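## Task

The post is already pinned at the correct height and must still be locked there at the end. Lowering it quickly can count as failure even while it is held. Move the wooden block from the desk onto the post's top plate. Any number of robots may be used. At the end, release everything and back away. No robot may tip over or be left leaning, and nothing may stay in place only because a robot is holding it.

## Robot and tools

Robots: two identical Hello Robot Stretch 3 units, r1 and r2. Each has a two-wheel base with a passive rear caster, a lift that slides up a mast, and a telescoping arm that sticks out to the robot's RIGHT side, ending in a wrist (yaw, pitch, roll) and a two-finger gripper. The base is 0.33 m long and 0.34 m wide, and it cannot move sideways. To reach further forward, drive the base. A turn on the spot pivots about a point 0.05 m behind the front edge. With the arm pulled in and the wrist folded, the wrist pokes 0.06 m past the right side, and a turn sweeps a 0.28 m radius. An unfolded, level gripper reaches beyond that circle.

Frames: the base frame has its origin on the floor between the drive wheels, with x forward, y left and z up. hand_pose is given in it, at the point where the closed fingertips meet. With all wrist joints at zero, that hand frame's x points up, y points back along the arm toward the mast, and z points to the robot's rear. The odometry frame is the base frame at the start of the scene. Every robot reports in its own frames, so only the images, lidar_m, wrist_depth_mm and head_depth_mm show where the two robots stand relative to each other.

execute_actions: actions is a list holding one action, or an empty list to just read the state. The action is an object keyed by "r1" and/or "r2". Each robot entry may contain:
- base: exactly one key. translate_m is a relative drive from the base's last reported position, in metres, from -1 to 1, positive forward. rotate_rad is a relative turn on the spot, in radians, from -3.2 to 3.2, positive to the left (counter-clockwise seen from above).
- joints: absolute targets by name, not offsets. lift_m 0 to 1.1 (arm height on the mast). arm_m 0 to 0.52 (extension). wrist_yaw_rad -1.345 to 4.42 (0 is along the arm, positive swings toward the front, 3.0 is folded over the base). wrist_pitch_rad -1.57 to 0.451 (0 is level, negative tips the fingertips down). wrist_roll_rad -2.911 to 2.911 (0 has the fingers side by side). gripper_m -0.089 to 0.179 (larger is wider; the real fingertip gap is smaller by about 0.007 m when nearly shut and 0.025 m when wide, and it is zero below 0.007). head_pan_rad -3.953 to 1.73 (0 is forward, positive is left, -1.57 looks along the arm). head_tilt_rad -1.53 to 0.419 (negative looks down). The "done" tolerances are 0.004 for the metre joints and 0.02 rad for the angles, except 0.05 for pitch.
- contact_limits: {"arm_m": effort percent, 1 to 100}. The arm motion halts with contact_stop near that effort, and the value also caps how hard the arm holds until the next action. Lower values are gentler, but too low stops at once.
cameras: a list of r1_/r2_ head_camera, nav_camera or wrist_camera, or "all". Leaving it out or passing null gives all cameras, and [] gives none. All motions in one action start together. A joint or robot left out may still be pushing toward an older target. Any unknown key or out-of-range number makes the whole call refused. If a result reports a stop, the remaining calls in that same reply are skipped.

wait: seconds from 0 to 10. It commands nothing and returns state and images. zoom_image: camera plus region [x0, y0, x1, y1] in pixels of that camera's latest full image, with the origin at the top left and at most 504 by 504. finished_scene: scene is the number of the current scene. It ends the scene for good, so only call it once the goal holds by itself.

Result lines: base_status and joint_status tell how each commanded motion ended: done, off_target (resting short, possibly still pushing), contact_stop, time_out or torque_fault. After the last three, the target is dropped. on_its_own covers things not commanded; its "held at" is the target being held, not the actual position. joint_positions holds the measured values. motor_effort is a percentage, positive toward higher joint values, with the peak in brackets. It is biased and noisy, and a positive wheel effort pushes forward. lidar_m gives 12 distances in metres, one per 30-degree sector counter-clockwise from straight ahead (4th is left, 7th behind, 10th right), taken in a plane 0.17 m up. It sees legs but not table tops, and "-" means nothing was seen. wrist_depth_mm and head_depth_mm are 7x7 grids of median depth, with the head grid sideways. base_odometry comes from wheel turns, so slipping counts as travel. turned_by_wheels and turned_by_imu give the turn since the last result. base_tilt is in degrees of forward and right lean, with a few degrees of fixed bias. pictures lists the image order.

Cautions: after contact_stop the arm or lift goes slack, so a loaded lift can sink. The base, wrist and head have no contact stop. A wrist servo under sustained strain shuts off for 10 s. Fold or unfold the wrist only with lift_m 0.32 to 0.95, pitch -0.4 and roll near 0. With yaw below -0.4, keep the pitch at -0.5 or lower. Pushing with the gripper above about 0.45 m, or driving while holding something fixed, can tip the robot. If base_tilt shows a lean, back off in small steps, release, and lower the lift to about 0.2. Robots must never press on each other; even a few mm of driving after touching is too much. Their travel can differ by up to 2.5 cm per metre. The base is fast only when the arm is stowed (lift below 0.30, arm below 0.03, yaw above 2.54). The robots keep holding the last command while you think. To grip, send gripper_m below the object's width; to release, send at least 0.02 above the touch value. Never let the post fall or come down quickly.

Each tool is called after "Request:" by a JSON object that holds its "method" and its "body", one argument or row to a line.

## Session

Request:
{"method": "execute_actions", "body": {
  "actions": []
}}

Scene clock: 0.00 s.
r1.base_odometry: x=+0.000 y=+0.000 heading=+0.000 (m, m, rad; r1's odometry frame)
r1.turned_by_wheels: +0.000 (rad since the last result)
r1.turned_by_imu: +0.000 (rad since the last result)
r1.base_tilt: forward=+0.6 right=+0.2 (deg)
r1.lidar_m: 3.01 2.72 3.56 1.61 0.93 0.80 0.80 0.92 1.23 1.23 1.42 2.43
r1.head_depth_mm: 1825 2641 - - - 3600 2343 / 1808 2637 - - - 3602 2372 / 1822 2631 - - - 3627 2388 / 1793 2609 - - - 3650 2377 / 1719 2609 - - - 3654 2373 / 1703 2606 - - - 3685 2386 / 1780 2583 - - - 3692 2394
r1.base_status: not commanded
r1.joint_positions: lift_m=+0.513 arm_m=+0.002 wrist_yaw_rad=+2.841 wrist_pitch_rad=-0.555 wrist_roll_rad=-0.006 gripper_m=+0.037 head_pan_rad=-0.008 head_tilt_rad=-0.010
r1.joint_status: not commanded
r1.motor_effort: left_wheel=+0 right_wheel=+0 lift_m=+21 arm_m=+0 wrist_yaw_rad=+1 wrist_pitch_rad=+6 wrist_roll_rad=+0 gripper_m=+0 head_pan_rad=+0 head_tilt_rad=+1 (%)
r1.hand_pose: x=+0.0395 y=+0.0492 z=+0.4960 quat_wxyz=(+0.293, +0.699, +0.091, +0.646) (m; r1's base frame)
r1.wrist_depth_mm: - - - - - - - / - - - - - - - / - - - - - - - / 883 977 936 918 904 887 861 / 815 - 819 794 801 791 761 / 699 686 - 672 671 685 654 / 633 634 - 608 615 594 580
r2.base_odometry: x=+0.000 y=+0.000 heading=+0.000 (m, m, rad; r2's odometry frame)
r2.turned_by_wheels: +0.000 (rad since the last result)
r2.turned_by_imu: +0.000 (rad since the last result)
r2.base_tilt: forward=+0.0 right=+0.8 (deg)
r2.lidar_m: 1.97 1.59 1.57 1.71 2.63 2.73 2.72 3.23 3.17 1.16 2.65 4.04
r2.head_depth_mm: 1756 2543 3839 - - 3405 2258 / 1755 2558 3163 3164 3216 3119 2238 / 1757 2570 2712 2725 2764 2737 2227 / 1763 2311 2392 2373 2377 2355 2241 / 1768 2085 2096 2076 2096 2081 2022 / 1779 1868 1866 1881 1859 1868 1876 / 1665 1685 1693 1679 1696 1690 1697
r2.base_status: not commanded
r2.joint_positions: lift_m=+0.372 arm_m=+0.003 wrist_yaw_rad=+3.009 wrist_pitch_rad=-0.429 wrist_roll_rad=-0.019 gripper_m=+0.037 head_pan_rad=+0.011 head_tilt_rad=-0.012
r2.joint_status: not commanded
r2.motor_effort: left_wheel=+0 right_wheel=+0 lift_m=+22 arm_m=+0 wrist_yaw_rad=-1 wrist_pitch_rad=+5 wrist_roll_rad=+0 gripper_m=+0 head_pan_rad=+0 head_tilt_rad=+2 (%)
r2.hand_pose: x=+0.0081 y=+0.0731 z=+0.3823 quat_wxyz=(+0.195, +0.693, +0.107, +0.686) (m; r2's base frame)
r2.wrist_depth_mm: - - - - - - - / - - - - - - - / - - - - - - - / 851 855 850 866 862 885 883 / 680 691 - 705 725 705 707 / 577 586 - 589 588 607 588 / 498 514 - 535 499 517 517
pictures: r1_head_camera (sideways: a quarter turn clockwise sets it upright), r1_nav_camera (sideways: a quarter turn counterclockwise sets it upright), r1_wrist_camera, r2_head_camera (sideways: a quarter turn clockwise sets it upright), r2_nav_camera (sideways: a quarter turn counterclockwise sets it upright), r2_wrist_camera
Images, in order (width x height): r1_head_camera 896x504, r1_nav_camera 672x504, r1_wrist_camera 644x364, r2_head_camera 896x504, r2_nav_camera 672x504, r2_wrist_camera 644x364.

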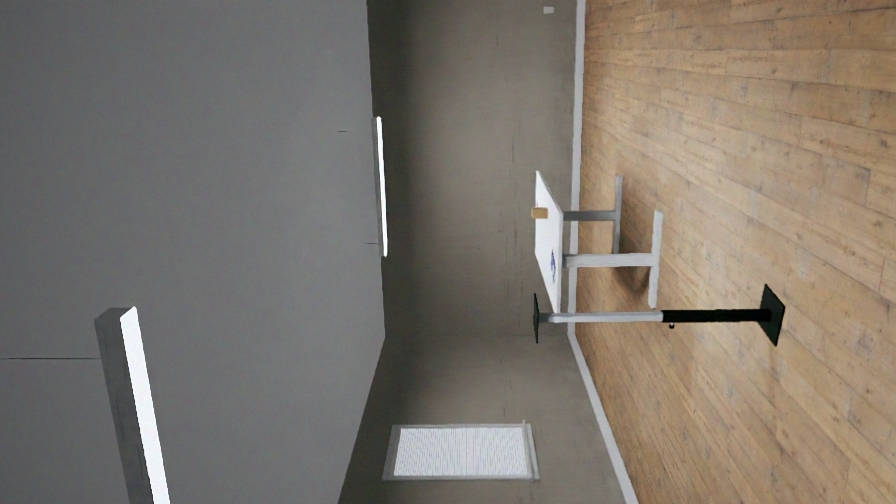

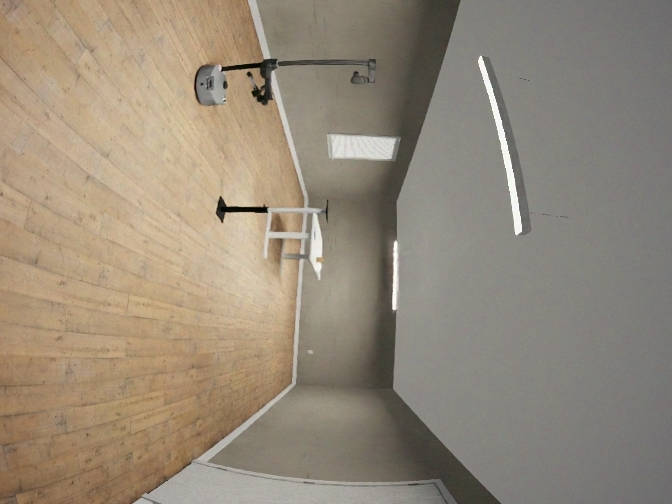

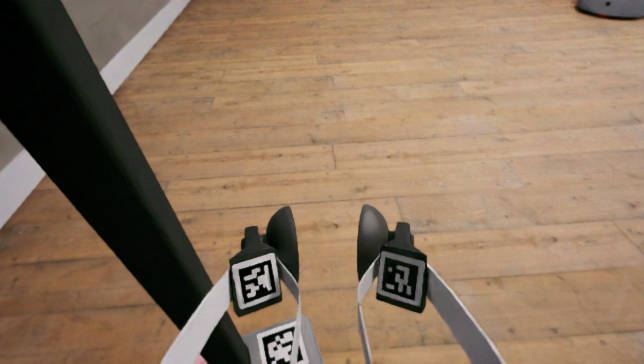

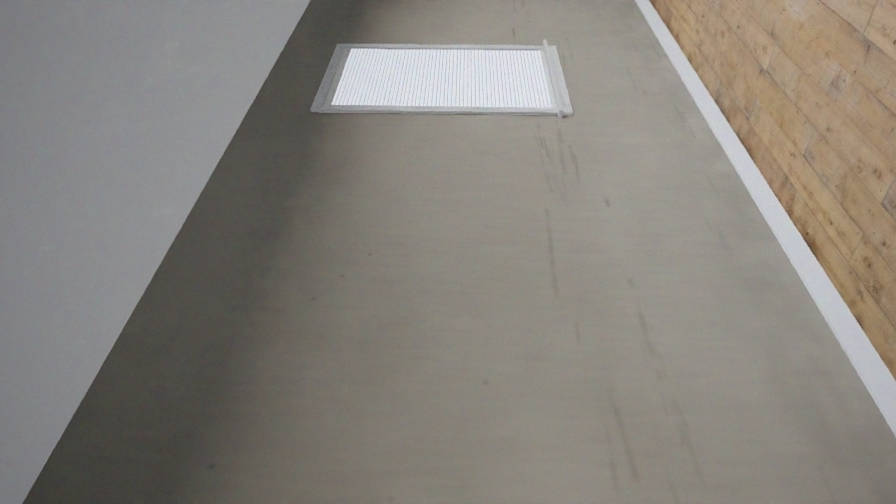

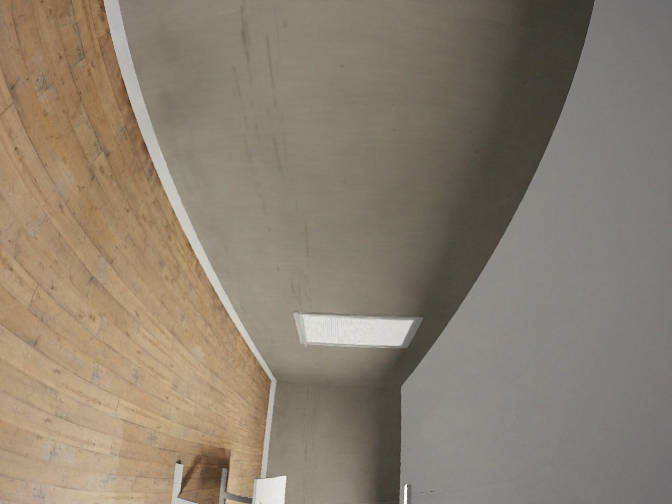

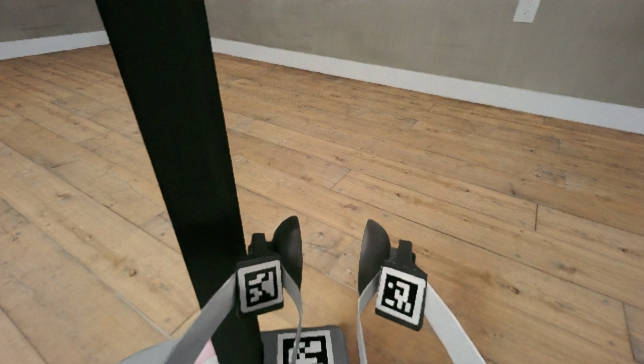

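Request:
{"method": "execute_actions", "body": {
  "actions": [
    {"r2": {"joints": {"head_pan_rad": -1.05, "head_tilt_rad": -0.3, "lift_m": 0.28}}}
  ],
  "cameras": ["r2_head_camera", "r2_nav_camera"]
}}

Scene clock: 24.00 s.
r1.base_odometry: x=+0.000 y=+0.000 heading=+0.000 (m, m, rad; r1's odometry frame)
r1.turned_by_wheels: +0.000 (rad since the last result)
r1.turned_by_imu: +0.000 (rad since the last result)
r1.base_tilt: forward=+0.6 right=+0.2 (deg)
r1.lidar_m: 3.01 2.73 3.55 1.61 0.93 0.80 0.80 0.93 1.23 1.23 1.42 2.42
r1.head_depth_mm: 1823 2632 - - - 3599 2339 / 1806 2650 - - - 3636 2358 / 1800 2615 - - - 3680 2368 / 1785 2664 - - - 3730 2359 / 1713 2612 - - - 3658 2392 / 1707 2599 - - - 3703 2401 / 1783 2600 - - - 3720 2425
r1.base_status: not commanded
r1.joint_positions: lift_m=+0.513 arm_m=+0.002 wrist_yaw_rad=+2.841 wrist_pitch_rad=-0.555 wrist_roll_rad=-0.006 gripper_m=+0.037 head_pan_rad=-0.008 head_tilt_rad=-0.010
r1.joint_status: not commanded
r1.motor_effort: left_wheel=+0(0) right_wheel=+0(0) lift_m=+21(21) arm_m=+0(0) wrist_yaw_rad=+0(0) wrist_pitch_rad=+6(5) wrist_roll_rad=+0(0) gripper_m=+0(1) head_pan_rad=+0(1) head_tilt_rad=+0(1) (%)
r1.hand_pose: x=+0.0395 y=+0.0492 z=+0.4960 quat_wxyz=(+0.293, +0.699, +0.091, +0.646) (m; r1's base frame)
r1.wrist_depth_mm: - - - - - - - / - - - - - - - / - - - - - - - / 893 974 912 913 917 904 871 / 827 - 817 801 801 748 778 / 712 682 - 677 681 662 679 / 613 621 - 595 599 595 587
r2.base_odometry: x=+0.000 y=+0.000 heading=+0.000 (m, m, rad; r2's odometry frame)
r2.turned_by_wheels: +0.000 (rad since the last result)
r2.turned_by_imu: -0.001 (rad since the last result)
r2.base_tilt: forward=+0.1 right=+0.7 (deg)
r2.lidar_m: 1.96 1.59 1.57 1.72 2.64 2.73 2.73 3.22 3.15 1.15 2.65 4.04
r2.head_depth_mm: 3394 - - - 2838 1839 1404 / 3373 - - - 2793 2008 1541 / 3385 - - - 2794 1984 1534 / 3418 - - - 2801 1974 1537 / 3399 - - 3240 2733 1975 1528 / 3291 - - 3673 2716 1964 1530 / 3207 - - - 2799 1972 1524
r2.base_status: not commanded
r2.joint_positions: lift_m=+0.280 arm_m=+0.003 wrist_yaw_rad=+3.009 wrist_pitch_rad=-0.430 wrist_roll_rad=-0.019 gripper_m=+0.037 head_pan_rad=-1.043 head_tilt_rad=-0.296
r2.joint_status: all done
r2.motor_effort: left_wheel=+0(0) right_wheel=+0(0) lift_m=+18(21) arm_m=+0(0) wrist_yaw_rad=+0(0) wrist_pitch_rad=+5(6) wrist_roll_rad=+0(0) gripper_m=+0(0) head_pan_rad=-2(29) head_tilt_rad=-3(29) (%)
r2.hand_pose: x=+0.0081 y=+0.0730 z=+0.2903 quat_wxyz=(+0.195, +0.693, +0.107, +0.686) (m; r2's base frame)
r2.wrist_depth_mm: - - - - - - - / - - - - - - - / 899 933 904 943 930 948 - / 682 702 711 717 716 736 735 / 557 567 - 571 586 584 595 / 477 492 - - 494 487 490 / 418 - - - 405 419 422
pictures: r2_head_camera (sideways: a quarter turn clockwise sets it upright), r2_nav_camera (sideways: a quarter turn counterclockwise sets it upright)
Images, in order (width x height): r2_head_camera 896x504, r2_nav_camera 672x504.

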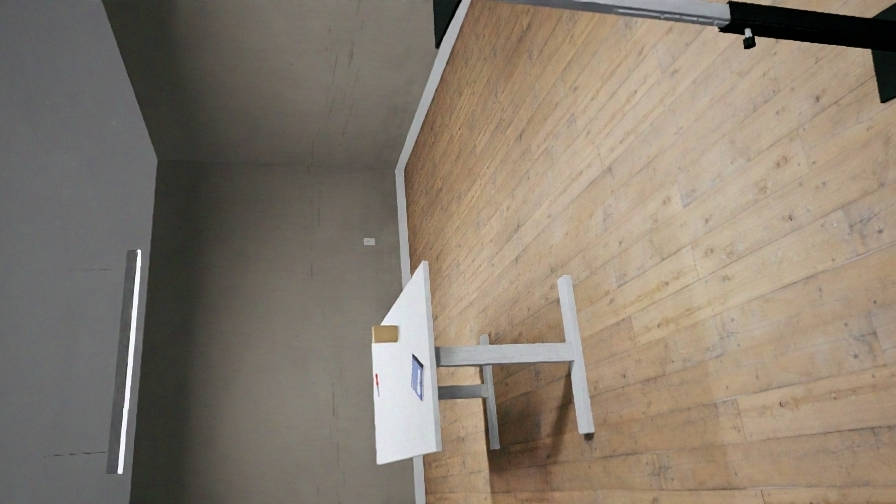

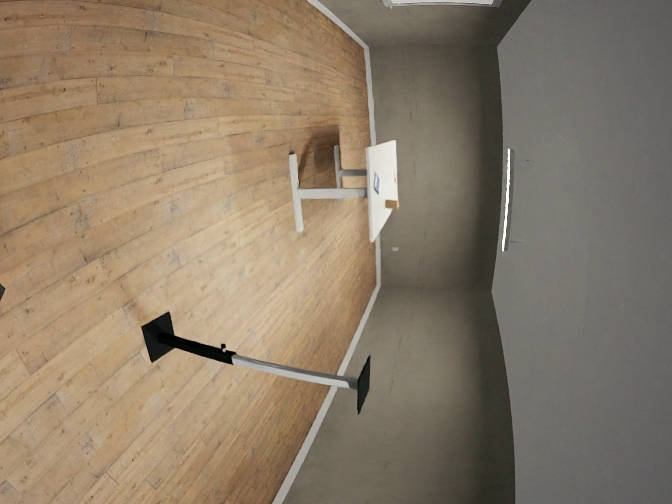

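Request:
{"method": "zoom_image", "body": {
  "camera": "r2_head_camera",
  "region": [350, 240, 610, 480]
}}

Region (350, 240, 610, 480) of r2_head_camera's 896x504 image, scaled by 1.938, with more detail than that image has; it fills the top 465 rows of this view, and the rest is white.

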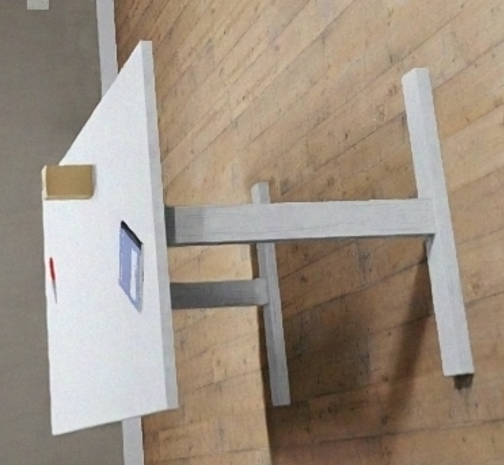

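Request:
{"method": "execute_actions", "body": {
  "actions": [
    {"r2": {"base": {"rotate_rad": -0.6}, "joints": {"head_pan_rad": -0.35, "head_tilt_rad": -0.45}}}
  ],
  "cameras": []
}}

Request:
{"method": "execute_actions", "body": {
  "actions": [
    {"r2": {"base": {"translate_m": 1.0}}}
  ],
  "cameras": []
}}

Request:
{"method": "execute_actions", "body": {
  "actions": [
    {"r2": {"base": {"translate_m": 0.6}, "joints": {"head_pan_rad": -0.6}}}
  ],
  "cameras": ["r2_head_camera", "r2_nav_camera"]
}}

Scene clock: 145.50 s.
r1.base_odometry: x=+0.000 y=+0.000 heading=+0.000 (m, m, rad; r1's odometry frame)
r1.turned_by_wheels: +0.000 (rad since the last result)
r1.turned_by_imu: +0.000 (rad since the last result)
r1.base_tilt: forward=+0.6 right=+0.2 (deg)
r1.lidar_m: 3.02 2.73 3.54 1.61 0.93 0.80 0.80 0.92 1.23 1.23 1.42 2.43
r1.head_depth_mm: 1810 2641 - - - 3644 2320 / 1806 2653 - - - 3621 2360 / 1794 2597 - - - 3606 2377 / 1798 2619 - - - 3618 2376 / 1711 2602 - - - 3709 2382 / 1711 2579 - - - 3672 2378 / 1777 2579 - - - 3695 2401
r1.base_status: not commanded
r1.joint_positions: lift_m=+0.513 arm_m=+0.002 wrist_yaw_rad=+2.841 wrist_pitch_rad=-0.555 wrist_roll_rad=-0.006 gripper_m=+0.037 head_pan_rad=-0.008 head_tilt_rad=-0.010
r1.joint_status: not commanded
r1.motor_effort: left_wheel=+0(1) right_wheel=+0(0) lift_m=+21(21) arm_m=+0(0) wrist_yaw_rad=+0(0) wrist_pitch_rad=+6(6) wrist_roll_rad=+0(0) gripper_m=+0(0) head_pan_rad=+0(0) head_tilt_rad=+1(1) (%)
r1.hand_pose: x=+0.0395 y=+0.0492 z=+0.4960 quat_wxyz=(+0.293, +0.699, +0.091, +0.646) (m; r1's base frame)
r1.wrist_depth_mm: - - - - - - - / - - - - - - - / - - - - - - - / 895 948 935 936 912 906 878 / 818 - 816 785 816 755 756 / 711 701 - 681 687 668 662 / 621 621 - 606 599 601 586
r2.base_odometry: x=+0.000 y=+0.000 heading=-0.600 (m, m, rad; r2's odometry frame)
r2.turned_by_wheels: -0.600 (rad since the last result)
r2.turned_by_imu: -0.606 (rad since the last result)
r2.base_tilt: forward=+0.0 right=+0.8 (deg)
r2.lidar_m: 2.64 2.08 1.60 1.57 1.67 2.41 2.73 2.72 3.26 3.16 1.16 2.65
r2.head_depth_mm: - - - 3182 2191 1669 1336 / - - - 3175 2185 1671 1348 / - - - 3168 2184 1655 1351 / - - - 3156 2185 1671 1343 / - - 2965 2958 2179 1659 1345 / - - - 3137 2170 1662 1348 / - - - 3175 2172 1663 1352
r2.base_status: done
r2.joint_positions: lift_m=+0.280 arm_m=+0.003 wrist_yaw_rad=+3.009 wrist_pitch_rad=-0.430 wrist_roll_rad=-0.019 gripper_m=+0.037 head_pan_rad=-0.357 head_tilt_rad=-0.445
r2.joint_status: all done
r2.motor_effort: left_wheel=+2(9) right_wheel=-2(5) lift_m=+18(18) arm_m=+0(0) wrist_yaw_rad=+0(1) wrist_pitch_rad=+6(5) wrist_roll_rad=+0(0) gripper_m=+0(1) head_pan_rad=+2(28) head_tilt_rad=-4(21) (%)
r2.hand_pose: x=+0.0081 y=+0.0730 z=+0.2903 quat_wxyz=(+0.195, +0.693, +0.107, +0.686) (m; r2's base frame)
r2.wrist_depth_mm: - - - - - - - / - - - - - - - / 909 904 926 923 962 968 - / 699 687 701 705 733 726 737 / 566 567 - 581 591 585 591 / 471 489 - - 494 479 489 / 418 - - - 403 425 424
pictures: none
No camera images: the call's "cameras" was empty. Leave "cameras" out to get every camera's image.

Scene clock: 150.50 s.
r1.base_odometry: x=+0.000 y=+0.000 heading=+0.000 (m, m, rad; r1's odometry frame)
r1.turned_by_wheels: +0.000 (rad since the last result)
r1.turned_by_imu: +0.000 (rad since the last result)
r1.base_tilt: forward=+0.7 right=+0.2 (deg)
r1.lidar_m: 2.99 3.55 3.55 1.61 0.93 0.80 0.80 0.92 1.23 1.23 1.42 2.43
r1.head_depth_mm: 1815 2655 - - - 3585 2356 / 1805 2639 - - - 3648 2377 / 1805 2653 - - - 3662 2364 / 1798 2624 - - - 3664 2357 / 1712 2615 - - - 3662 2400 / 1710 2603 - - - 3695 2408 / 1789 2609 - - - 3160 2406
r1.base_status: not commanded
r1.joint_positions: lift_m=+0.513 arm_m=+0.002 wrist_yaw_rad=+2.841 wrist_pitch_rad=-0.555 wrist_roll_rad=-0.006 gripper_m=+0.037 head_pan_rad=-0.008 head_tilt_rad=-0.010
r1.joint_status: not commanded
r1.motor_effort: left_wheel=+0(0) right_wheel=+0(0) lift_m=+21(21) arm_m=+0(0) wrist_yaw_rad=+0(0) wrist_pitch_rad=+5(6) wrist_roll_rad=+0(0) gripper_m=+0(0) head_pan_rad=+0(0) head_tilt_rad=+1(2) (%)
r1.hand_pose: x=+0.0395 y=+0.0492 z=+0.4960 quat_wxyz=(+0.293, +0.699, +0.091, +0.646) (m; r1's base frame)
r1.wrist_depth_mm: - - - - - - - / - - - - - - - / - - - - - - - / 902 930 931 932 884 941 906 / 815 - 798 784 806 780 760 / 707 697 - 679 682 674 675 / 616 614 - 620 610 593 591
r2.base_odometry: x=+0.825 y=-0.564 heading=-0.600 (m, m, rad; r2's odometry frame)
r2.turned_by_wheels: +0.000 (rad since the last result)
r2.turned_by_imu: +0.002 (rad since the last result)
r2.base_tilt: forward=+0.0 right=+0.8 (deg)
r2.lidar_m: 2.95 1.99 1.53 1.50 1.59 2.30 3.73 3.53 3.31 0.87 3.48 1.70
r2.head_depth_mm: - - - 3167 2180 1667 1355 / - - - 2795 2178 1668 1346 / - - - 1833 2021 1666 1355 / - - 2610 2629 2096 1672 1348 / - - 2588 2794 2174 1668 1343 / - - - 3167 2175 1655 1346 / - - - 3145 2175 1669 1357
r2.base_status: done
r2.joint_positions: lift_m=+0.280 arm_m=+0.003 wrist_yaw_rad=+3.009 wrist_pitch_rad=-0.430 wrist_roll_rad=-0.019 gripper_m=+0.037 head_pan_rad=-0.357 head_tilt_rad=-0.445
r2.joint_status: not commanded
r2.motor_effort: left_wheel=+2(10) right_wheel=-2(4) lift_m=+18(18) arm_m=+0(1) wrist_yaw_rad=+0(1) wrist_pitch_rad=+5(6) wrist_roll_rad=+0(0) gripper_m=+0(0) head_pan_rad=+2(2) head_tilt_rad=-3(3) (%)
r2.hand_pose: x=+0.0081 y=+0.0730 z=+0.2902 quat_wxyz=(+0.195, +0.693, +0.107, +0.686) (m; r2's base frame)
r2.wrist_depth_mm: - - - - - - - / - - - - - - - / 910 922 909 922 934 954 - / 707 697 706 711 728 727 725 / 561 568 - 574 587 585 583 / 478 491 - - 487 492 495 / 422 - - - 410 428 422
pictures: none
No camera images: the call's "cameras" was empty. Leave "cameras" out to get every camera's image.

Scene clock: 154.13 s.
r1.base_odometry: x=+0.000 y=+0.000 heading=+0.000 (m, m, rad; r1's odometry frame)
r1.turned_by_wheels: +0.000 (rad since the last result)
r1.turned_by_imu: +0.000 (rad since the last result)
r1.base_tilt: forward=+0.6 right=+0.2 (deg)
r1.lidar_m: 3.02 4.11 3.55 1.61 0.93 0.80 0.80 0.93 1.22 1.23 1.42 2.43
r1.head_depth_mm: 1820 2647 - - - 3624 2349 / 1801 2631 - - - 3574 2341 / 1811 2592 - - - 3627 2355 / 1800 2623 - - - 3661 2394 / 1723 2588 - - - 3663 2386 / 1719 2604 - - - 3545 2371 / 1778 2616 - - - 3588 2395
r1.base_status: not commanded
r1.joint_positions: lift_m=+0.513 arm_m=+0.002 wrist_yaw_rad=+2.841 wrist_pitch_rad=-0.555 wrist_roll_rad=-0.006 gripper_m=+0.037 head_pan_rad=-0.008 head_tilt_rad=-0.010
r1.joint_status: not commanded
r1.motor_effort: left_wheel=+1(0) right_wheel=+0(0) lift_m=+21(22) arm_m=+0(0) wrist_yaw_rad=+0(0) wrist_pitch_rad=+6(6) wrist_roll_rad=+0(0) gripper_m=+0(0) head_pan_rad=+0(0) head_tilt_rad=+1(0) (%)
r1.hand_pose: x=+0.0395 y=+0.0492 z=+0.4960 quat_wxyz=(+0.293, +0.699, +0.091, +0.646) (m; r1's base frame)
r1.wrist_depth_mm: - - - - - - - / - - - - - - - / - - - - - - - / 891 944 916 946 908 899 906 / 813 - 801 781 791 778 767 / 707 684 - 683 677 680 652 / 617 600 - 607 602 596 587
r2.base_odometry: x=+1.321 y=-0.903 heading=-0.600 (m, m, rad; r2's odometry frame)
r2.turned_by_wheels: +0.000 (rad since the last result)
r2.turned_by_imu: +0.001 (rad since the last result)
r2.base_tilt: forward=+0.0 right=+0.8 (deg)
r2.lidar_m: 4.43 1.93 1.49 1.46 1.55 2.24 4.31 4.40 1.15 3.31 3.51 1.17
r2.head_depth_mm: 3706 - - 3130 2199 1670 1348 / - - - 1529 2184 1670 1354 / - - - 1427 2089 1629 1349 / - - - 1426 1387 1524 1349 / - - - 1430 1924 1661 1347 / 3781 - - 1427 1996 1663 1351 / 3626 3824 - 2626 2174 1664 1345
r2.base_status: done
r2.joint_positions: lift_m=+0.280 arm_m=+0.003 wrist_yaw_rad=+3.009 wrist_pitch_rad=-0.430 wrist_roll_rad=-0.019 gripper_m=+0.037 head_pan_rad=-0.593 head_tilt_rad=-0.446
r2.joint_status: all done
r2.motor_effort: left_wheel=+2(9) right_wheel=-1(5) lift_m=+18(18) arm_m=+0(0) wrist_yaw_rad=-1(0) wrist_pitch_rad=+6(5) wrist_roll_rad=+0(0) gripper_m=+0(0) head_pan_rad=-3(16) head_tilt_rad=-4(3) (%)
r2.hand_pose: x=+0.0081 y=+0.0730 z=+0.2902 quat_wxyz=(+0.195, +0.693, +0.107, +0.686) (m; r2's base frame)
r2.wrist_depth_mm: - - - - - - - / - - - - - - - / 904 920 927 933 938 945 - / 695 706 711 727 728 726 737 / 562 562 - 578 586 589 586 / 478 491 - - 491 490 489 / 422 - - - 403 423 422
pictures: r2_head_camera (sideways: a quarter turn clockwise sets it upright), r2_nav_camera (sideways: a quarter turn counterclockwise sets it upright)
Images, in order (width x height): r2_head_camera 896x504, r2_nav_camera 672x504.

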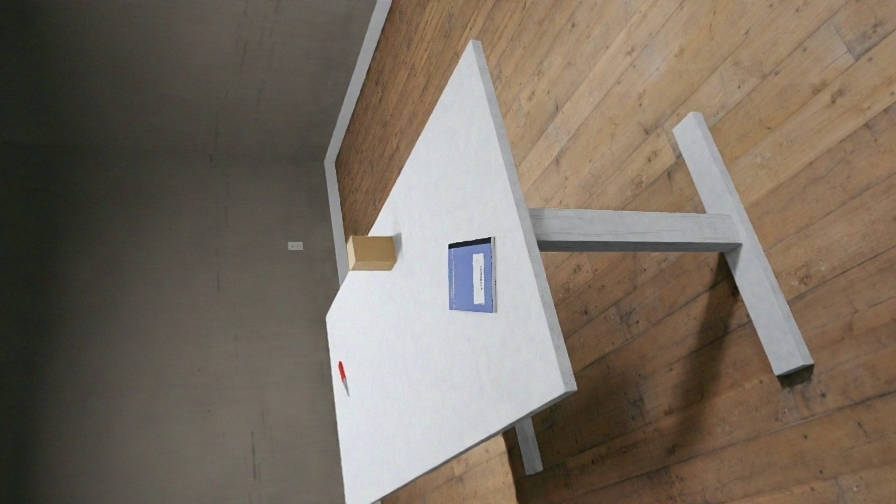

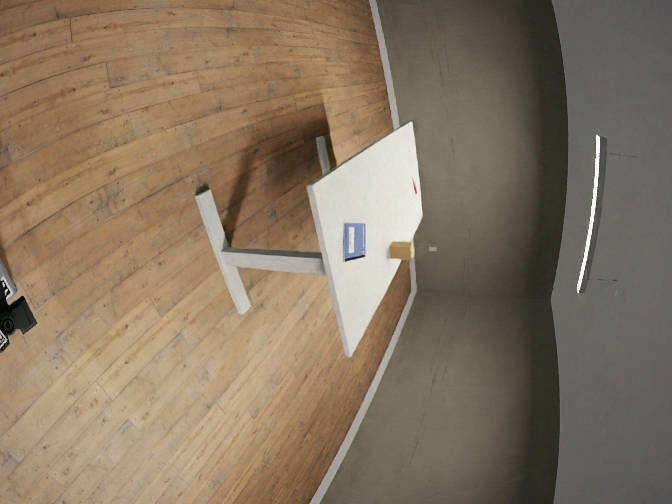

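Request:
{"method": "execute_actions", "body": {
  "actions": [
    {"r2": {"base": {"rotate_rad": -0.04}, "joints": {"head_pan_rad": -1.0, "head_tilt_rad": -0.6}}}
  ],
  "cameras": []
}}

Request:
{"method": "execute_actions", "body": {
  "actions": [
    {"r2": {"base": {"translate_m": 1.0}}}
  ],
  "cameras": ["r2_head_camera", "r2_nav_camera"]
}}

Scene clock: 207.07 s.
r1.base_odometry: x=+0.000 y=+0.000 heading=+0.000 (m, m, rad; r1's odometry frame)
r1.turned_by_wheels: +0.000 (rad since the last result)
r1.turned_by_imu: +0.000 (rad since the last result)
r1.base_tilt: forward=+0.7 right=+0.3 (deg)
r1.lidar_m: 3.02 4.11 3.54 1.61 0.93 0.80 0.80 0.93 1.23 1.23 1.42 2.42
r1.head_depth_mm: 1804 2665 - - - 3586 2348 / 1808 2634 - - - 3644 2357 / 1811 2661 - - - 3603 2403 / 1798 2637 - - - 3640 2379 / 1707 2616 - - - 3656 2371 / 1715 2617 - - - 3582 2395 / 1779 2595 - - - 3560 2408
r1.base_status: not commanded
r1.joint_positions: lift_m=+0.513 arm_m=+0.002 wrist_yaw_rad=+2.841 wrist_pitch_rad=-0.555 wrist_roll_rad=-0.006 gripper_m=+0.037 head_pan_rad=-0.008 head_tilt_rad=-0.010
r1.joint_status: not commanded
r1.motor_effort: left_wheel=+0(0) right_wheel=+0(0) lift_m=+21(21) arm_m=+0(0) wrist_yaw_rad=+1(0) wrist_pitch_rad=+6(6) wrist_roll_rad=+0(0) gripper_m=+0(0) head_pan_rad=+0(0) head_tilt_rad=+1(1) (%)
r1.hand_pose: x=+0.0395 y=+0.0492 z=+0.4960 quat_wxyz=(+0.293, +0.699, +0.091, +0.646) (m; r1's base frame)
r1.wrist_depth_mm: - - - - - - - / - - - - - - - / - - - - - - - / 879 941 923 929 919 906 888 / 784 - 810 775 803 758 755 / 709 686 - 678 681 667 660 / 616 624 - 606 611 608 584
r2.base_odometry: x=+1.321 y=-0.903 heading=-0.640 (m, m, rad; r2's odometry frame)
r2.turned_by_wheels: -0.040 (rad since the last result)
r2.turned_by_imu: -0.041 (rad since the last result)
r2.base_tilt: forward=+0.0 right=+0.7 (deg)
r2.lidar_m: 4.43 2.00 1.50 1.46 1.53 2.15 4.31 4.07 1.15 3.30 3.44 1.17
r2.head_depth_mm: 2798 3032 3233 2385 1814 1456 1228 / 2965 3201 3334 2398 1819 1461 1229 / 3145 3436 3494 2391 1812 1469 1227 / 3358 3673 3482 2377 1813 1469 1228 / 3633 - 3474 2408 1826 1459 1231 / - - 3540 2186 1826 1469 1232 / - - 1572 1238 1453 1461 1230
r2.base_status: done
r2.joint_positions: lift_m=+0.280 arm_m=+0.003 wrist_yaw_rad=+3.009 wrist_pitch_rad=-0.430 wrist_roll_rad=-0.019 gripper_m=+0.037 head_pan_rad=-0.993 head_tilt_rad=-0.592
r2.joint_status: all done
r2.motor_effort: left_wheel=+2(8) right_wheel=-2(5) lift_m=+18(18) arm_m=+0(0) wrist_yaw_rad=-1(0) wrist_pitch_rad=+6(5) wrist_roll_rad=+0(0) gripper_m=+0(0) head_pan_rad=-3(21) head_tilt_rad=-5(22) (%)
r2.hand_pose: x=+0.0081 y=+0.0730 z=+0.2902 quat_wxyz=(+0.195, +0.693, +0.107, +0.686) (m; r2's base frame)
r2.wrist_depth_mm: - - - - - - - / - - - - - - - / 892 922 942 930 967 963 - / 696 687 705 710 721 715 713 / 562 566 - 577 602 587 589 / 480 501 - - 485 487 490 / 421 - - - 410 423 422
pictures: none
No camera images: the call's "cameras" was empty. Leave "cameras" out to get every camera's image.

Scene clock: 212.17 s.
r1.base_odometry: x=+0.000 y=+0.000 heading=+0.000 (m, m, rad; r1's odometry frame)
r1.turned_by_wheels: +0.000 (rad since the last result)
r1.turned_by_imu: +0.000 (rad since the last result)
r1.base_tilt: forward=+0.7 right=+0.3 (deg)
r1.lidar_m: 3.01 4.12 3.55 1.61 0.93 0.80 0.80 0.92 1.23 1.23 1.42 2.43
r1.head_depth_mm: 1815 2635 - - - 3650 2363 / 1818 2641 - - - 3601 2356 / 1803 2629 - - - 3671 2356 / 1815 2632 - - - 3682 2404 / 1715 2614 - - - 3673 2381 / 1716 2615 - - - 3685 2376 / 1771 2598 - - - 3667 2410
r1.base_status: not commanded
r1.joint_positions: lift_m=+0.513 arm_m=+0.002 wrist_yaw_rad=+2.841 wrist_pitch_rad=-0.555 wrist_roll_rad=-0.006 gripper_m=+0.037 head_pan_rad=-0.008 head_tilt_rad=-0.010
r1.joint_status: not commanded
r1.motor_effort: left_wheel=+0(1) right_wheel=+0(1) lift_m=+21(22) arm_m=+0(0) wrist_yaw_rad=+1(0) wrist_pitch_rad=+6(6) wrist_roll_rad=+0(0) gripper_m=+0(1) head_pan_rad=+0(0) head_tilt_rad=+1(2) (%)
r1.hand_pose: x=+0.0395 y=+0.0492 z=+0.4960 quat_wxyz=(+0.293, +0.699, +0.091, +0.646) (m; r1's base frame)
r1.wrist_depth_mm: - - - - - - - / - - - - - - - / - - - - - - - / 874 951 917 894 904 897 902 / 809 - 827 793 774 760 760 / 715 685 - 686 684 678 665 / 625 619 - 605 609 590 593
r2.base_odometry: x=+2.123 y=-1.500 heading=-0.639 (m, m, rad; r2's odometry frame)
r2.turned_by_wheels: +0.000 (rad since the last result)
r2.turned_by_imu: +0.002 (rad since the last result)
r2.base_tilt: forward=+0.0 right=+0.7 (deg)
r2.lidar_m: 3.44 1.95 1.47 1.42 1.49 2.11 5.30 1.95 3.44 0.62 3.49 1.41
r2.head_depth_mm: 2815 3081 3239 1068 798 644 548 / 2991 3234 3432 1064 812 653 547 / 3204 3493 3495 1067 811 654 547 / 3365 3694 3474 1068 811 654 588 / 3658 - 3473 1071 811 655 1198 / 3747 - 1581 1068 812 712 1229 / 3364 3661 1566 1068 813 1429 1233
r2.base_status: done
r2.joint_positions: lift_m=+0.280 arm_m=+0.003 wrist_yaw_rad=+3.009 wrist_pitch_rad=-0.430 wrist_roll_rad=-0.019 gripper_m=+0.037 head_pan_rad=-0.993 head_tilt_rad=-0.593
r2.joint_status: not commanded
r2.motor_effort: left_wheel=+2(10) right_wheel=-1(4) lift_m=+18(18) arm_m=+0(0) wrist_yaw_rad=-1(1) wrist_pitch_rad=+5(5) wrist_roll_rad=+0(0) gripper_m=+0(0) head_pan_rad=-3(3) head_tilt_rad=-5(5) (%)
r2.hand_pose: x=+0.0081 y=+0.0730 z=+0.2902 quat_wxyz=(+0.195, +0.693, +0.107, +0.686) (m; r2's base frame)
r2.wrist_depth_mm: - - - - - - - / - - - - - - - / 890 913 920 923 934 944 - / 694 696 708 702 715 725 740 / 562 569 - 579 590 587 590 / 470 492 - - 484 490 493 / 420 - - - 406 419 425
pictures: r2_head_camera (sideways: a quarter turn clockwise sets it upright), r2_nav_camera (sideways: a quarter turn counterclockwise sets it upright)
Images, in order (width x height): r2_head_camera 896x504, r2_nav_camera 672x504.

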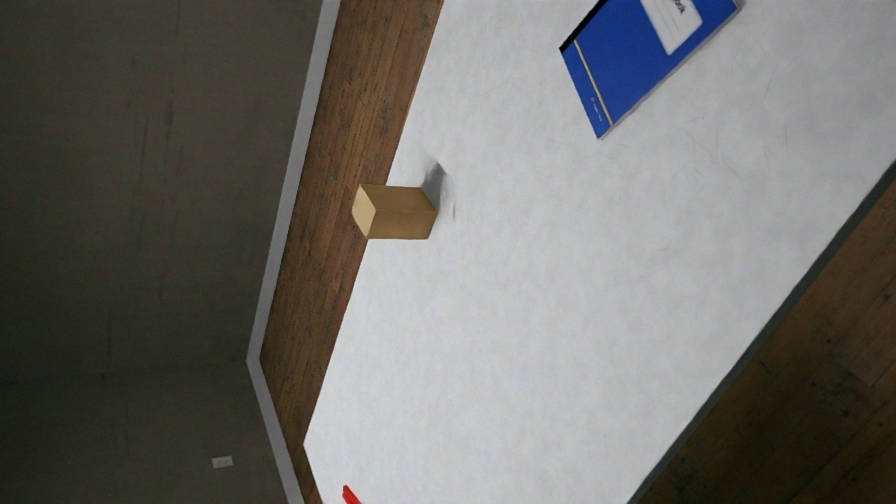

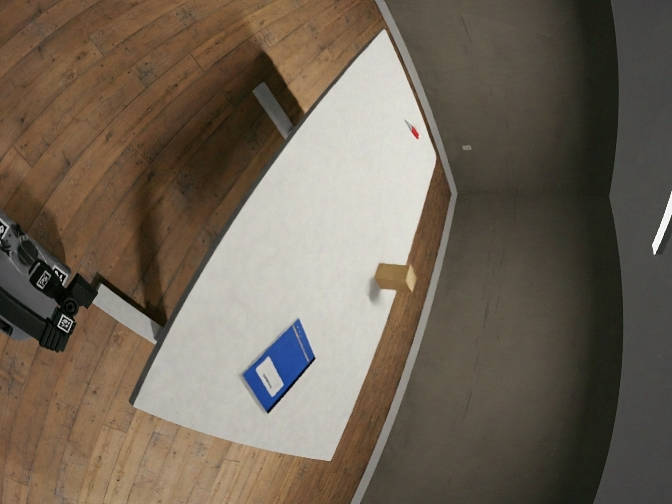

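Request:
{"method": "execute_actions", "body": {
  "actions": [
    {"r2": {"base": {"rotate_rad": -0.07}, "joints": {"head_pan_rad": -1.5, "head_tilt_rad": -0.7, "lift_m": 0.33}}}
  ],
  "cameras": []
}}

Request:
{"method": "execute_actions", "body": {
  "actions": [
    {"r2": {"base": {"translate_m": 0.57}, "joints": {"lift_m": 0.8, "wrist_yaw_rad": 1.6, "gripper_m": 0.13}}}
  ],
  "cameras": ["r2_head_camera", "r2_nav_camera"]
}}

Scene clock: 254.53 s.
r1.base_odometry: x=+0.000 y=+0.000 heading=+0.000 (m, m, rad; r1's odometry frame)
r1.turned_by_wheels: +0.000 (rad since the last result)
r1.turned_by_imu: +0.000 (rad since the last result)
r1.base_tilt: forward=+0.6 right=+0.2 (deg)
r1.lidar_m: 3.01 4.12 3.55 1.61 0.93 0.80 0.80 0.92 1.22 1.23 1.42 2.43
r1.head_depth_mm: 1808 2665 - - - 3642 2336 / 1810 2642 - - - 3565 2351 / 1817 2638 - - - 3616 2352 / 1808 2612 - - - 3670 2377 / 1710 2601 - - - 3653 2420 / 1709 2608 - - - 3668 2393 / 1776 2596 - - - 3685 2416
r1.base_status: not commanded
r1.joint_positions: lift_m=+0.513 arm_m=+0.002 wrist_yaw_rad=+2.841 wrist_pitch_rad=-0.555 wrist_roll_rad=-0.006 gripper_m=+0.037 head_pan_rad=-0.008 head_tilt_rad=-0.010
r1.joint_status: not commanded
r1.motor_effort: left_wheel=+0(0) right_wheel=+0(0) lift_m=+21(21) arm_m=+0(0) wrist_yaw_rad=+1(0) wrist_pitch_rad=+6(5) wrist_roll_rad=+0(0) gripper_m=+0(0) head_pan_rad=+0(0) head_tilt_rad=+1(1) (%)
r1.hand_pose: x=+0.0395 y=+0.0492 z=+0.4960 quat_wxyz=(+0.293, +0.699, +0.091, +0.646) (m; r1's base frame)
r1.wrist_depth_mm: - - - - - - - / - - - - - - - / - - - - - - - / 889 949 944 900 907 905 890 / 816 - 794 803 797 757 755 / 700 692 - 683 688 672 656 / 620 627 - 600 604 609 584
r2.base_odometry: x=+2.123 y=-1.500 heading=-0.709 (m, m, rad; r2's odometry frame)
r2.turned_by_wheels: -0.070 (rad since the last result)
r2.turned_by_imu: -0.072 (rad since the last result)
r2.base_tilt: forward=+0.0 right=+0.8 (deg)
r2.lidar_m: 3.43 2.09 1.50 1.43 1.47 1.96 4.99 1.94 3.50 0.62 3.44 1.41
r2.head_depth_mm: 2711 3021 2756 2053 1649 1365 1171 / 2774 3020 2753 2057 1644 1338 1123 / 2745 3062 2765 920 735 607 554 / 2782 3099 2772 923 724 608 1074 / 2804 3128 2797 924 722 609 1099 / 2837 3141 2775 925 734 608 1103 / 2849 3155 2799 925 734 609 1130
r2.base_status: done
r2.joint_positions: lift_m=+0.330 arm_m=+0.003 wrist_yaw_rad=+3.009 wrist_pitch_rad=-0.430 wrist_roll_rad=-0.019 gripper_m=+0.037 head_pan_rad=-1.493 head_tilt_rad=-0.691
r2.joint_status: all done
r2.motor_effort: left_wheel=+2(9) right_wheel=-2(5) lift_m=+26(26) arm_m=+0(0) wrist_yaw_rad=-1(0) wrist_pitch_rad=+6(5) wrist_roll_rad=+0(0) gripper_m=+0(0) head_pan_rad=-3(25) head_tilt_rad=-6(20) (%)
r2.hand_pose: x=+0.0081 y=+0.0729 z=+0.3397 quat_wxyz=(+0.196, +0.693, +0.107, +0.686) (m; r2's base frame)
r2.wrist_depth_mm: - - - - - - - / - - - - - - - / - - - - - - - / 772 782 784 809 806 817 824 / 635 634 - 634 647 652 659 / 530 528 - 538 545 543 550 / 461 488 - - 461 468 477
pictures: none
No camera images: the call's "cameras" was empty. Leave "cameras" out to get every camera's image.

Scene clock: 261.67 s.
r1.base_odometry: x=+0.000 y=+0.000 heading=+0.000 (m, m, rad; r1's odometry frame)
r1.turned_by_wheels: +0.000 (rad since the last result)
r1.turned_by_imu: +0.000 (rad since the last result)
r1.base_tilt: forward=+0.7 right=+0.2 (deg)
r1.lidar_m: 3.01 4.11 3.56 1.61 0.93 0.80 0.80 0.93 1.23 1.23 1.42 2.42
r1.head_depth_mm: 1825 2625 - - - 3617 2335 / 1808 2618 - - - 3601 2367 / 1815 2621 - - - 3620 2368 / 1799 2610 - - - 3644 2368 / 1714 2624 - - - 3684 2367 / 1709 2617 - - - 3709 2385 / 1769 2583 - - - 3703 2401
r1.base_status: not commanded
r1.joint_positions: lift_m=+0.513 arm_m=+0.002 wrist_yaw_rad=+2.841 wrist_pitch_rad=-0.555 wrist_roll_rad=-0.006 gripper_m=+0.037 head_pan_rad=-0.008 head_tilt_rad=-0.010
r1.joint_status: not commanded
r1.motor_effort: left_wheel=+1(1) right_wheel=+0(0) lift_m=+21(21) arm_m=+0(0) wrist_yaw_rad=+0(0) wrist_pitch_rad=+6(6) wrist_roll_rad=+0(0) gripper_m=+0(0) head_pan_rad=+0(1) head_tilt_rad=+0(1) (%)
r1.hand_pose: x=+0.0395 y=+0.0492 z=+0.4960 quat_wxyz=(+0.293, +0.699, +0.091, +0.646) (m; r1's base frame)
r1.wrist_depth_mm: - - - - - - - / - - - - - - - / - - - - - - - / 893 964 913 889 920 893 898 / 806 - 836 781 791 788 753 / 706 687 - 674 687 665 679 / 609 629 - 606 598 603 591
r2.base_odometry: x=+2.556 y=-1.871 heading=-0.709 (m, m, rad; r2's odometry frame)
r2.turned_by_wheels: +0.000 (rad since the last result)
r2.turned_by_imu: +0.000 (rad since the last result)
r2.base_tilt: forward=+0.0 right=+0.7 (deg)
r2.lidar_m: 2.88 2.11 1.51 1.44 1.48 1.99 5.05 2.46 0.78 3.31 3.42 0.93
r2.head_depth_mm: 2714 3008 2773 923 732 607 - / 2748 3017 2761 920 731 614 - / 2738 3086 2768 922 731 608 - / 2762 3080 2767 921 734 609 555 / 2750 3096 2809 922 731 608 543 / 2808 3137 2797 925 738 610 543 / 2800 3192 2791 924 734 610 834
r2.base_status: done
r2.joint_positions: lift_m=+0.800 arm_m=+0.003 wrist_yaw_rad=+1.602 wrist_pitch_rad=-0.430 wrist_roll_rad=-0.019 gripper_m=+0.130 head_pan_rad=-1.493 head_tilt_rad=-0.691
r2.joint_status: all done
r2.motor_effort: left_wheel=+2(7) right_wheel=-2(3) lift_m=+26(26) arm_m=+0(0) wrist_yaw_rad=-3(1) wrist_pitch_rad=+6(6) wrist_roll_rad=+0(0) gripper_m=+0(86) head_pan_rad=-3(2) head_tilt_rad=-6(6) (%)
r2.hand_pose: x=+0.2014 y=-0.1411 z=+0.8097 quat_wxyz=(+0.593, +0.597, -0.366, +0.397) (m; r2's base frame)
r2.wrist_depth_mm: - - - - - - - / - - - - - - - / - - - - 545 493 502 / - - - - - 373 382 / - - - - - 306 308 / - - - - - 262 256 / 924 853 903 906 939 224 220
pictures: r2_head_camera (sideways: a quarter turn clockwise sets it upright), r2_nav_camera (sideways: a quarter turn counterclockwise sets it upright)
Images, in order (width x height): r2_head_camera 896x504, r2_nav_camera 672x504.

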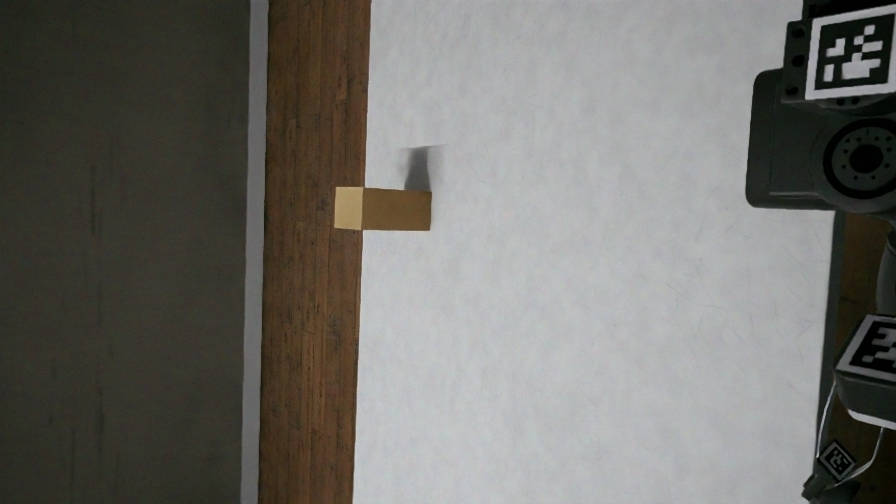

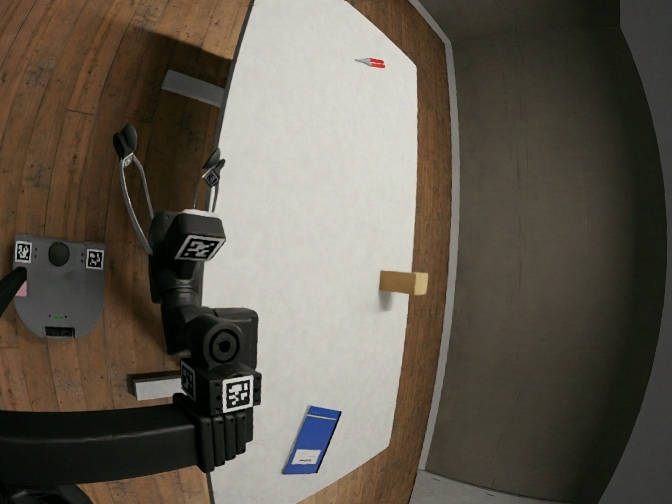

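Request:
{"method": "execute_actions", "body": {
  "actions": [
    {"r2": {"joints": {"lift_m": 0.705, "wrist_yaw_rad": 0.0, "wrist_pitch_rad": -0.15, "arm_m": 0.28}}}
  ],
  "cameras": ["r2_head_camera", "r2_wrist_camera"]
}}

Scene clock: 286.00 s.
r1.base_odometry: x=+0.000 y=+0.000 heading=+0.000 (m, m, rad; r1's odometry frame)
r1.turned_by_wheels: +0.000 (rad since the last result)
r1.turned_by_imu: +0.000 (rad since the last result)
r1.base_tilt: forward=+0.6 right=+0.2 (deg)
r1.lidar_m: 3.02 4.11 3.54 1.61 0.93 0.80 0.80 0.93 1.23 1.23 1.42 2.42
r1.head_depth_mm: 1807 2654 - - - 3611 2338 / 1816 2620 - - - 3647 2349 / 1812 2630 - - - 3627 2390 / 1797 2580 - - - 3643 2385 / 1712 2593 - - - 3693 2370 / 1715 2601 - - - 3635 2395 / 1783 2621 - - - 3652 2399
r1.base_status: not commanded
r1.joint_positions: lift_m=+0.513 arm_m=+0.002 wrist_yaw_rad=+2.841 wrist_pitch_rad=-0.555 wrist_roll_rad=-0.006 gripper_m=+0.037 head_pan_rad=-0.008 head_tilt_rad=-0.010
r1.joint_status: not commanded
r1.motor_effort: left_wheel=+0(1) right_wheel=+0(0) lift_m=+21(21) arm_m=+0(0) wrist_yaw_rad=+0(1) wrist_pitch_rad=+6(6) wrist_roll_rad=+0(0) gripper_m=+0(0) head_pan_rad=+0(0) head_tilt_rad=+0(1) (%)
r1.hand_pose: x=+0.0395 y=+0.0492 z=+0.4960 quat_wxyz=(+0.293, +0.699, +0.091, +0.646) (m; r1's base frame)
r1.wrist_depth_mm: - - - - - - - / - - - - - - - / - - - - - - - / 883 975 926 912 910 904 896 / 820 - 804 789 810 749 774 / 698 697 - 688 693 683 646 / 622 622 - 604 605 590 588
r2.base_odometry: x=+2.556 y=-1.871 heading=-0.709 (m, m, rad; r2's odometry frame)
r2.turned_by_wheels: +0.000 (rad since the last result)
r2.turned_by_imu: -0.002 (rad since the last result)
r2.base_tilt: forward=+0.0 right=+0.8 (deg)
r2.lidar_m: 2.87 2.12 1.50 1.44 1.48 1.99 5.06 2.45 0.78 3.32 3.41 0.93
r2.head_depth_mm: 2684 3005 2766 922 740 - - / 2731 3041 2772 938 - 591 542 / 2740 3045 2767 925 - 606 553 / 2783 3070 2796 924 732 608 555 / 2773 3094 2765 923 733 608 555 / 2827 3139 2813 922 734 608 1107 / 2850 3171 2787 924 735 608 1110
r2.base_status: not commanded
r2.joint_positions: lift_m=+0.705 arm_m=+0.280 wrist_yaw_rad=+0.001 wrist_pitch_rad=-0.172 wrist_roll_rad=-0.019 gripper_m=+0.130 head_pan_rad=-1.493 head_tilt_rad=-0.691
r2.joint_status: all done
r2.motor_effort: left_wheel=+2(2) right_wheel=-1(2) lift_m=+17(20) arm_m=+2(3) wrist_yaw_rad=-2(3) wrist_pitch_rad=+7(7) wrist_roll_rad=+0(0) gripper_m=+0(0) head_pan_rad=-2(3) head_tilt_rad=-6(6) (%)
r2.hand_pose: x=-0.0212 y=-0.6729 z=+0.7763 quat_wxyz=(+0.711, +0.062, -0.698, -0.060) (m; r2's base frame)
r2.wrist_depth_mm: - - - - - - - / - - - - - - - / - - - - - - - / 395 403 380 364 434 448 464 / 275 281 286 292 296 307 311 / 213 225 220 221 224 242 232 / 180 170 176 179 180 176 187
pictures: r2_head_camera (sideways: a quarter turn clockwise sets it upright), r2_wrist_camera
Images, in order (width x height): r2_head_camera 896x504, r2_wrist_camera 644x364.

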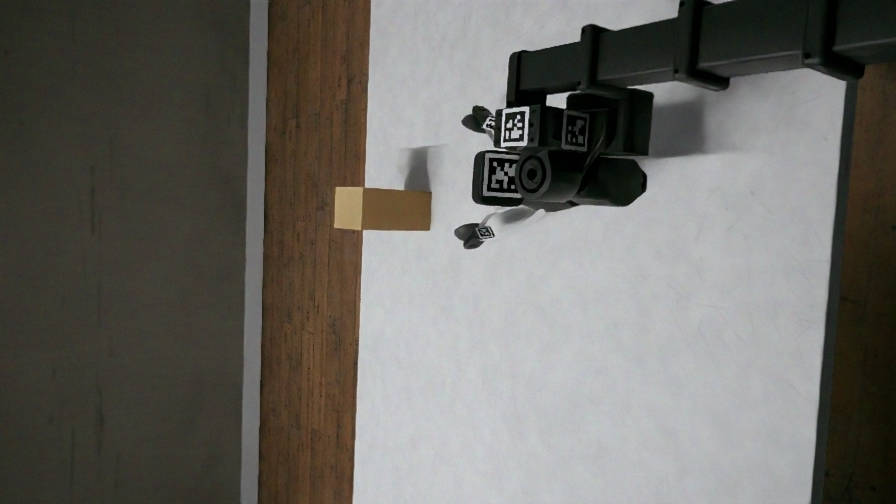

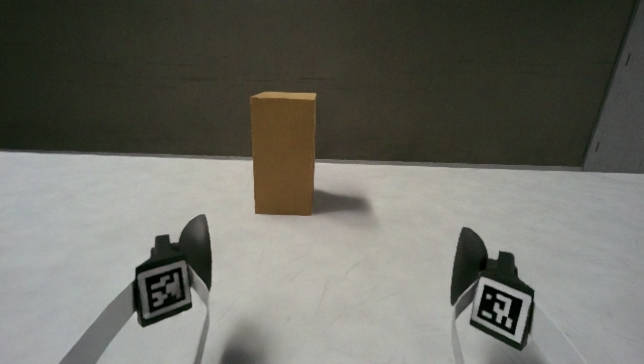

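Request:
{"method": "execute_actions", "body": {
  "actions": [
    {"r2": {"base": {"translate_m": 0.044}, "joints": {"arm_m": 0.37}}}
  ],
  "cameras": ["r2_wrist_camera"]
}}

Scene clock: 302.80 s.
r1.base_odometry: x=+0.000 y=+0.000 heading=+0.000 (m, m, rad; r1's odometry frame)
r1.turned_by_wheels: +0.000 (rad since the last result)
r1.turned_by_imu: +0.000 (rad since the last result)
r1.base_tilt: forward=+0.6 right=+0.2 (deg)
r1.lidar_m: 3.04 4.11 3.56 1.61 0.93 0.80 0.80 0.93 1.23 1.23 1.43 2.42
r1.head_depth_mm: 1807 2667 - - - 3610 2352 / 1808 2652 - - - 3593 2343 / 1802 2647 - - - 3653 2362 / 1798 2626 - - - 3681 2384 / 1711 2641 - - - 3657 2386 / 1713 2612 - - - 3722 2378 / 1780 2579 - - - 3726 2397
r1.base_status: not commanded
r1.joint_positions: lift_m=+0.513 arm_m=+0.002 wrist_yaw_rad=+2.841 wrist_pitch_rad=-0.555 wrist_roll_rad=-0.006 gripper_m=+0.037 head_pan_rad=-0.008 head_tilt_rad=-0.010
r1.joint_status: not commanded
r1.motor_effort: left_wheel=+0(0) right_wheel=+0(0) lift_m=+21(21) arm_m=+0(0) wrist_yaw_rad=+0(0) wrist_pitch_rad=+6(6) wrist_roll_rad=+0(0) gripper_m=+0(0) head_pan_rad=+0(0) head_tilt_rad=+1(1) (%)
r1.hand_pose: x=+0.0395 y=+0.0492 z=+0.4960 quat_wxyz=(+0.293, +0.699, +0.091, +0.646) (m; r1's base frame)
r1.wrist_depth_mm: - - - - - - - / - - - - - - - / - - - - - - - / 880 939 902 914 882 926 888 / 808 - 835 800 804 772 755 / 716 682 - 701 691 667 660 / 615 621 - 611 607 588 592
r2.base_odometry: x=+2.589 y=-1.900 heading=-0.709 (m, m, rad; r2's odometry frame)
r2.turned_by_wheels: +0.000 (rad since the last result)
r2.turned_by_imu: -0.001 (rad since the last result)
r2.base_tilt: forward=+0.0 right=+0.8 (deg)
r2.lidar_m: 2.83 2.11 1.51 1.44 1.48 1.99 5.09 2.49 0.81 3.32 0.95 0.89
r2.head_depth_mm: 2709 3025 2772 921 754 - - / 2697 3024 2795 993 692 594 543 / 2716 3103 2782 929 713 608 542 / 2745 3062 2790 924 731 609 553 / 2800 3093 2751 924 734 610 554 / 2789 3129 2785 924 732 609 555 / 2824 3147 2791 925 734 609 1104
r2.base_status: done
r2.joint_positions: lift_m=+0.705 arm_m=+0.370 wrist_yaw_rad=+0.001 wrist_pitch_rad=-0.172 wrist_roll_rad=-0.019 gripper_m=+0.130 head_pan_rad=-1.493 head_tilt_rad=-0.691
r2.joint_status: all done
r2.motor_effort: left_wheel=+2(7) right_wheel=-2(3) lift_m=+17(17) arm_m=+2(2) wrist_yaw_rad=-1(1) wrist_pitch_rad=+8(8) wrist_roll_rad=+0(0) gripper_m=+0(0) head_pan_rad=-3(2) head_tilt_rad=-6(6) (%)
r2.hand_pose: x=-0.0212 y=-0.7629 z=+0.7763 quat_wxyz=(+0.711, +0.062, -0.698, -0.060) (m; r2's base frame)
r2.wrist_depth_mm: - - - - - - - / - - - - - - - / - - - 208 - - - / 391 398 411 218 - - - / 275 282 285 233 294 306 311 / 213 224 218 220 224 240 232 / 179 168 176 178 179 175 186
pictures: r2_wrist_camera
Images, in order (width x height): r2_wrist_camera 644x364.

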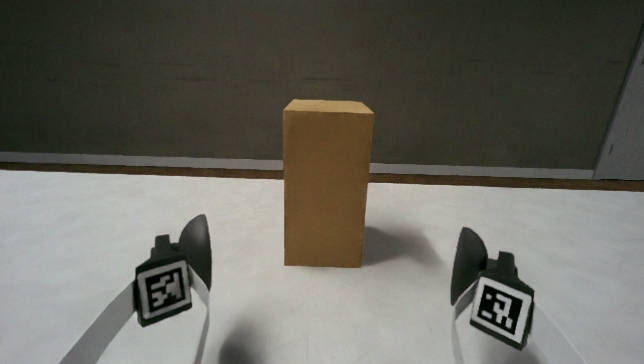

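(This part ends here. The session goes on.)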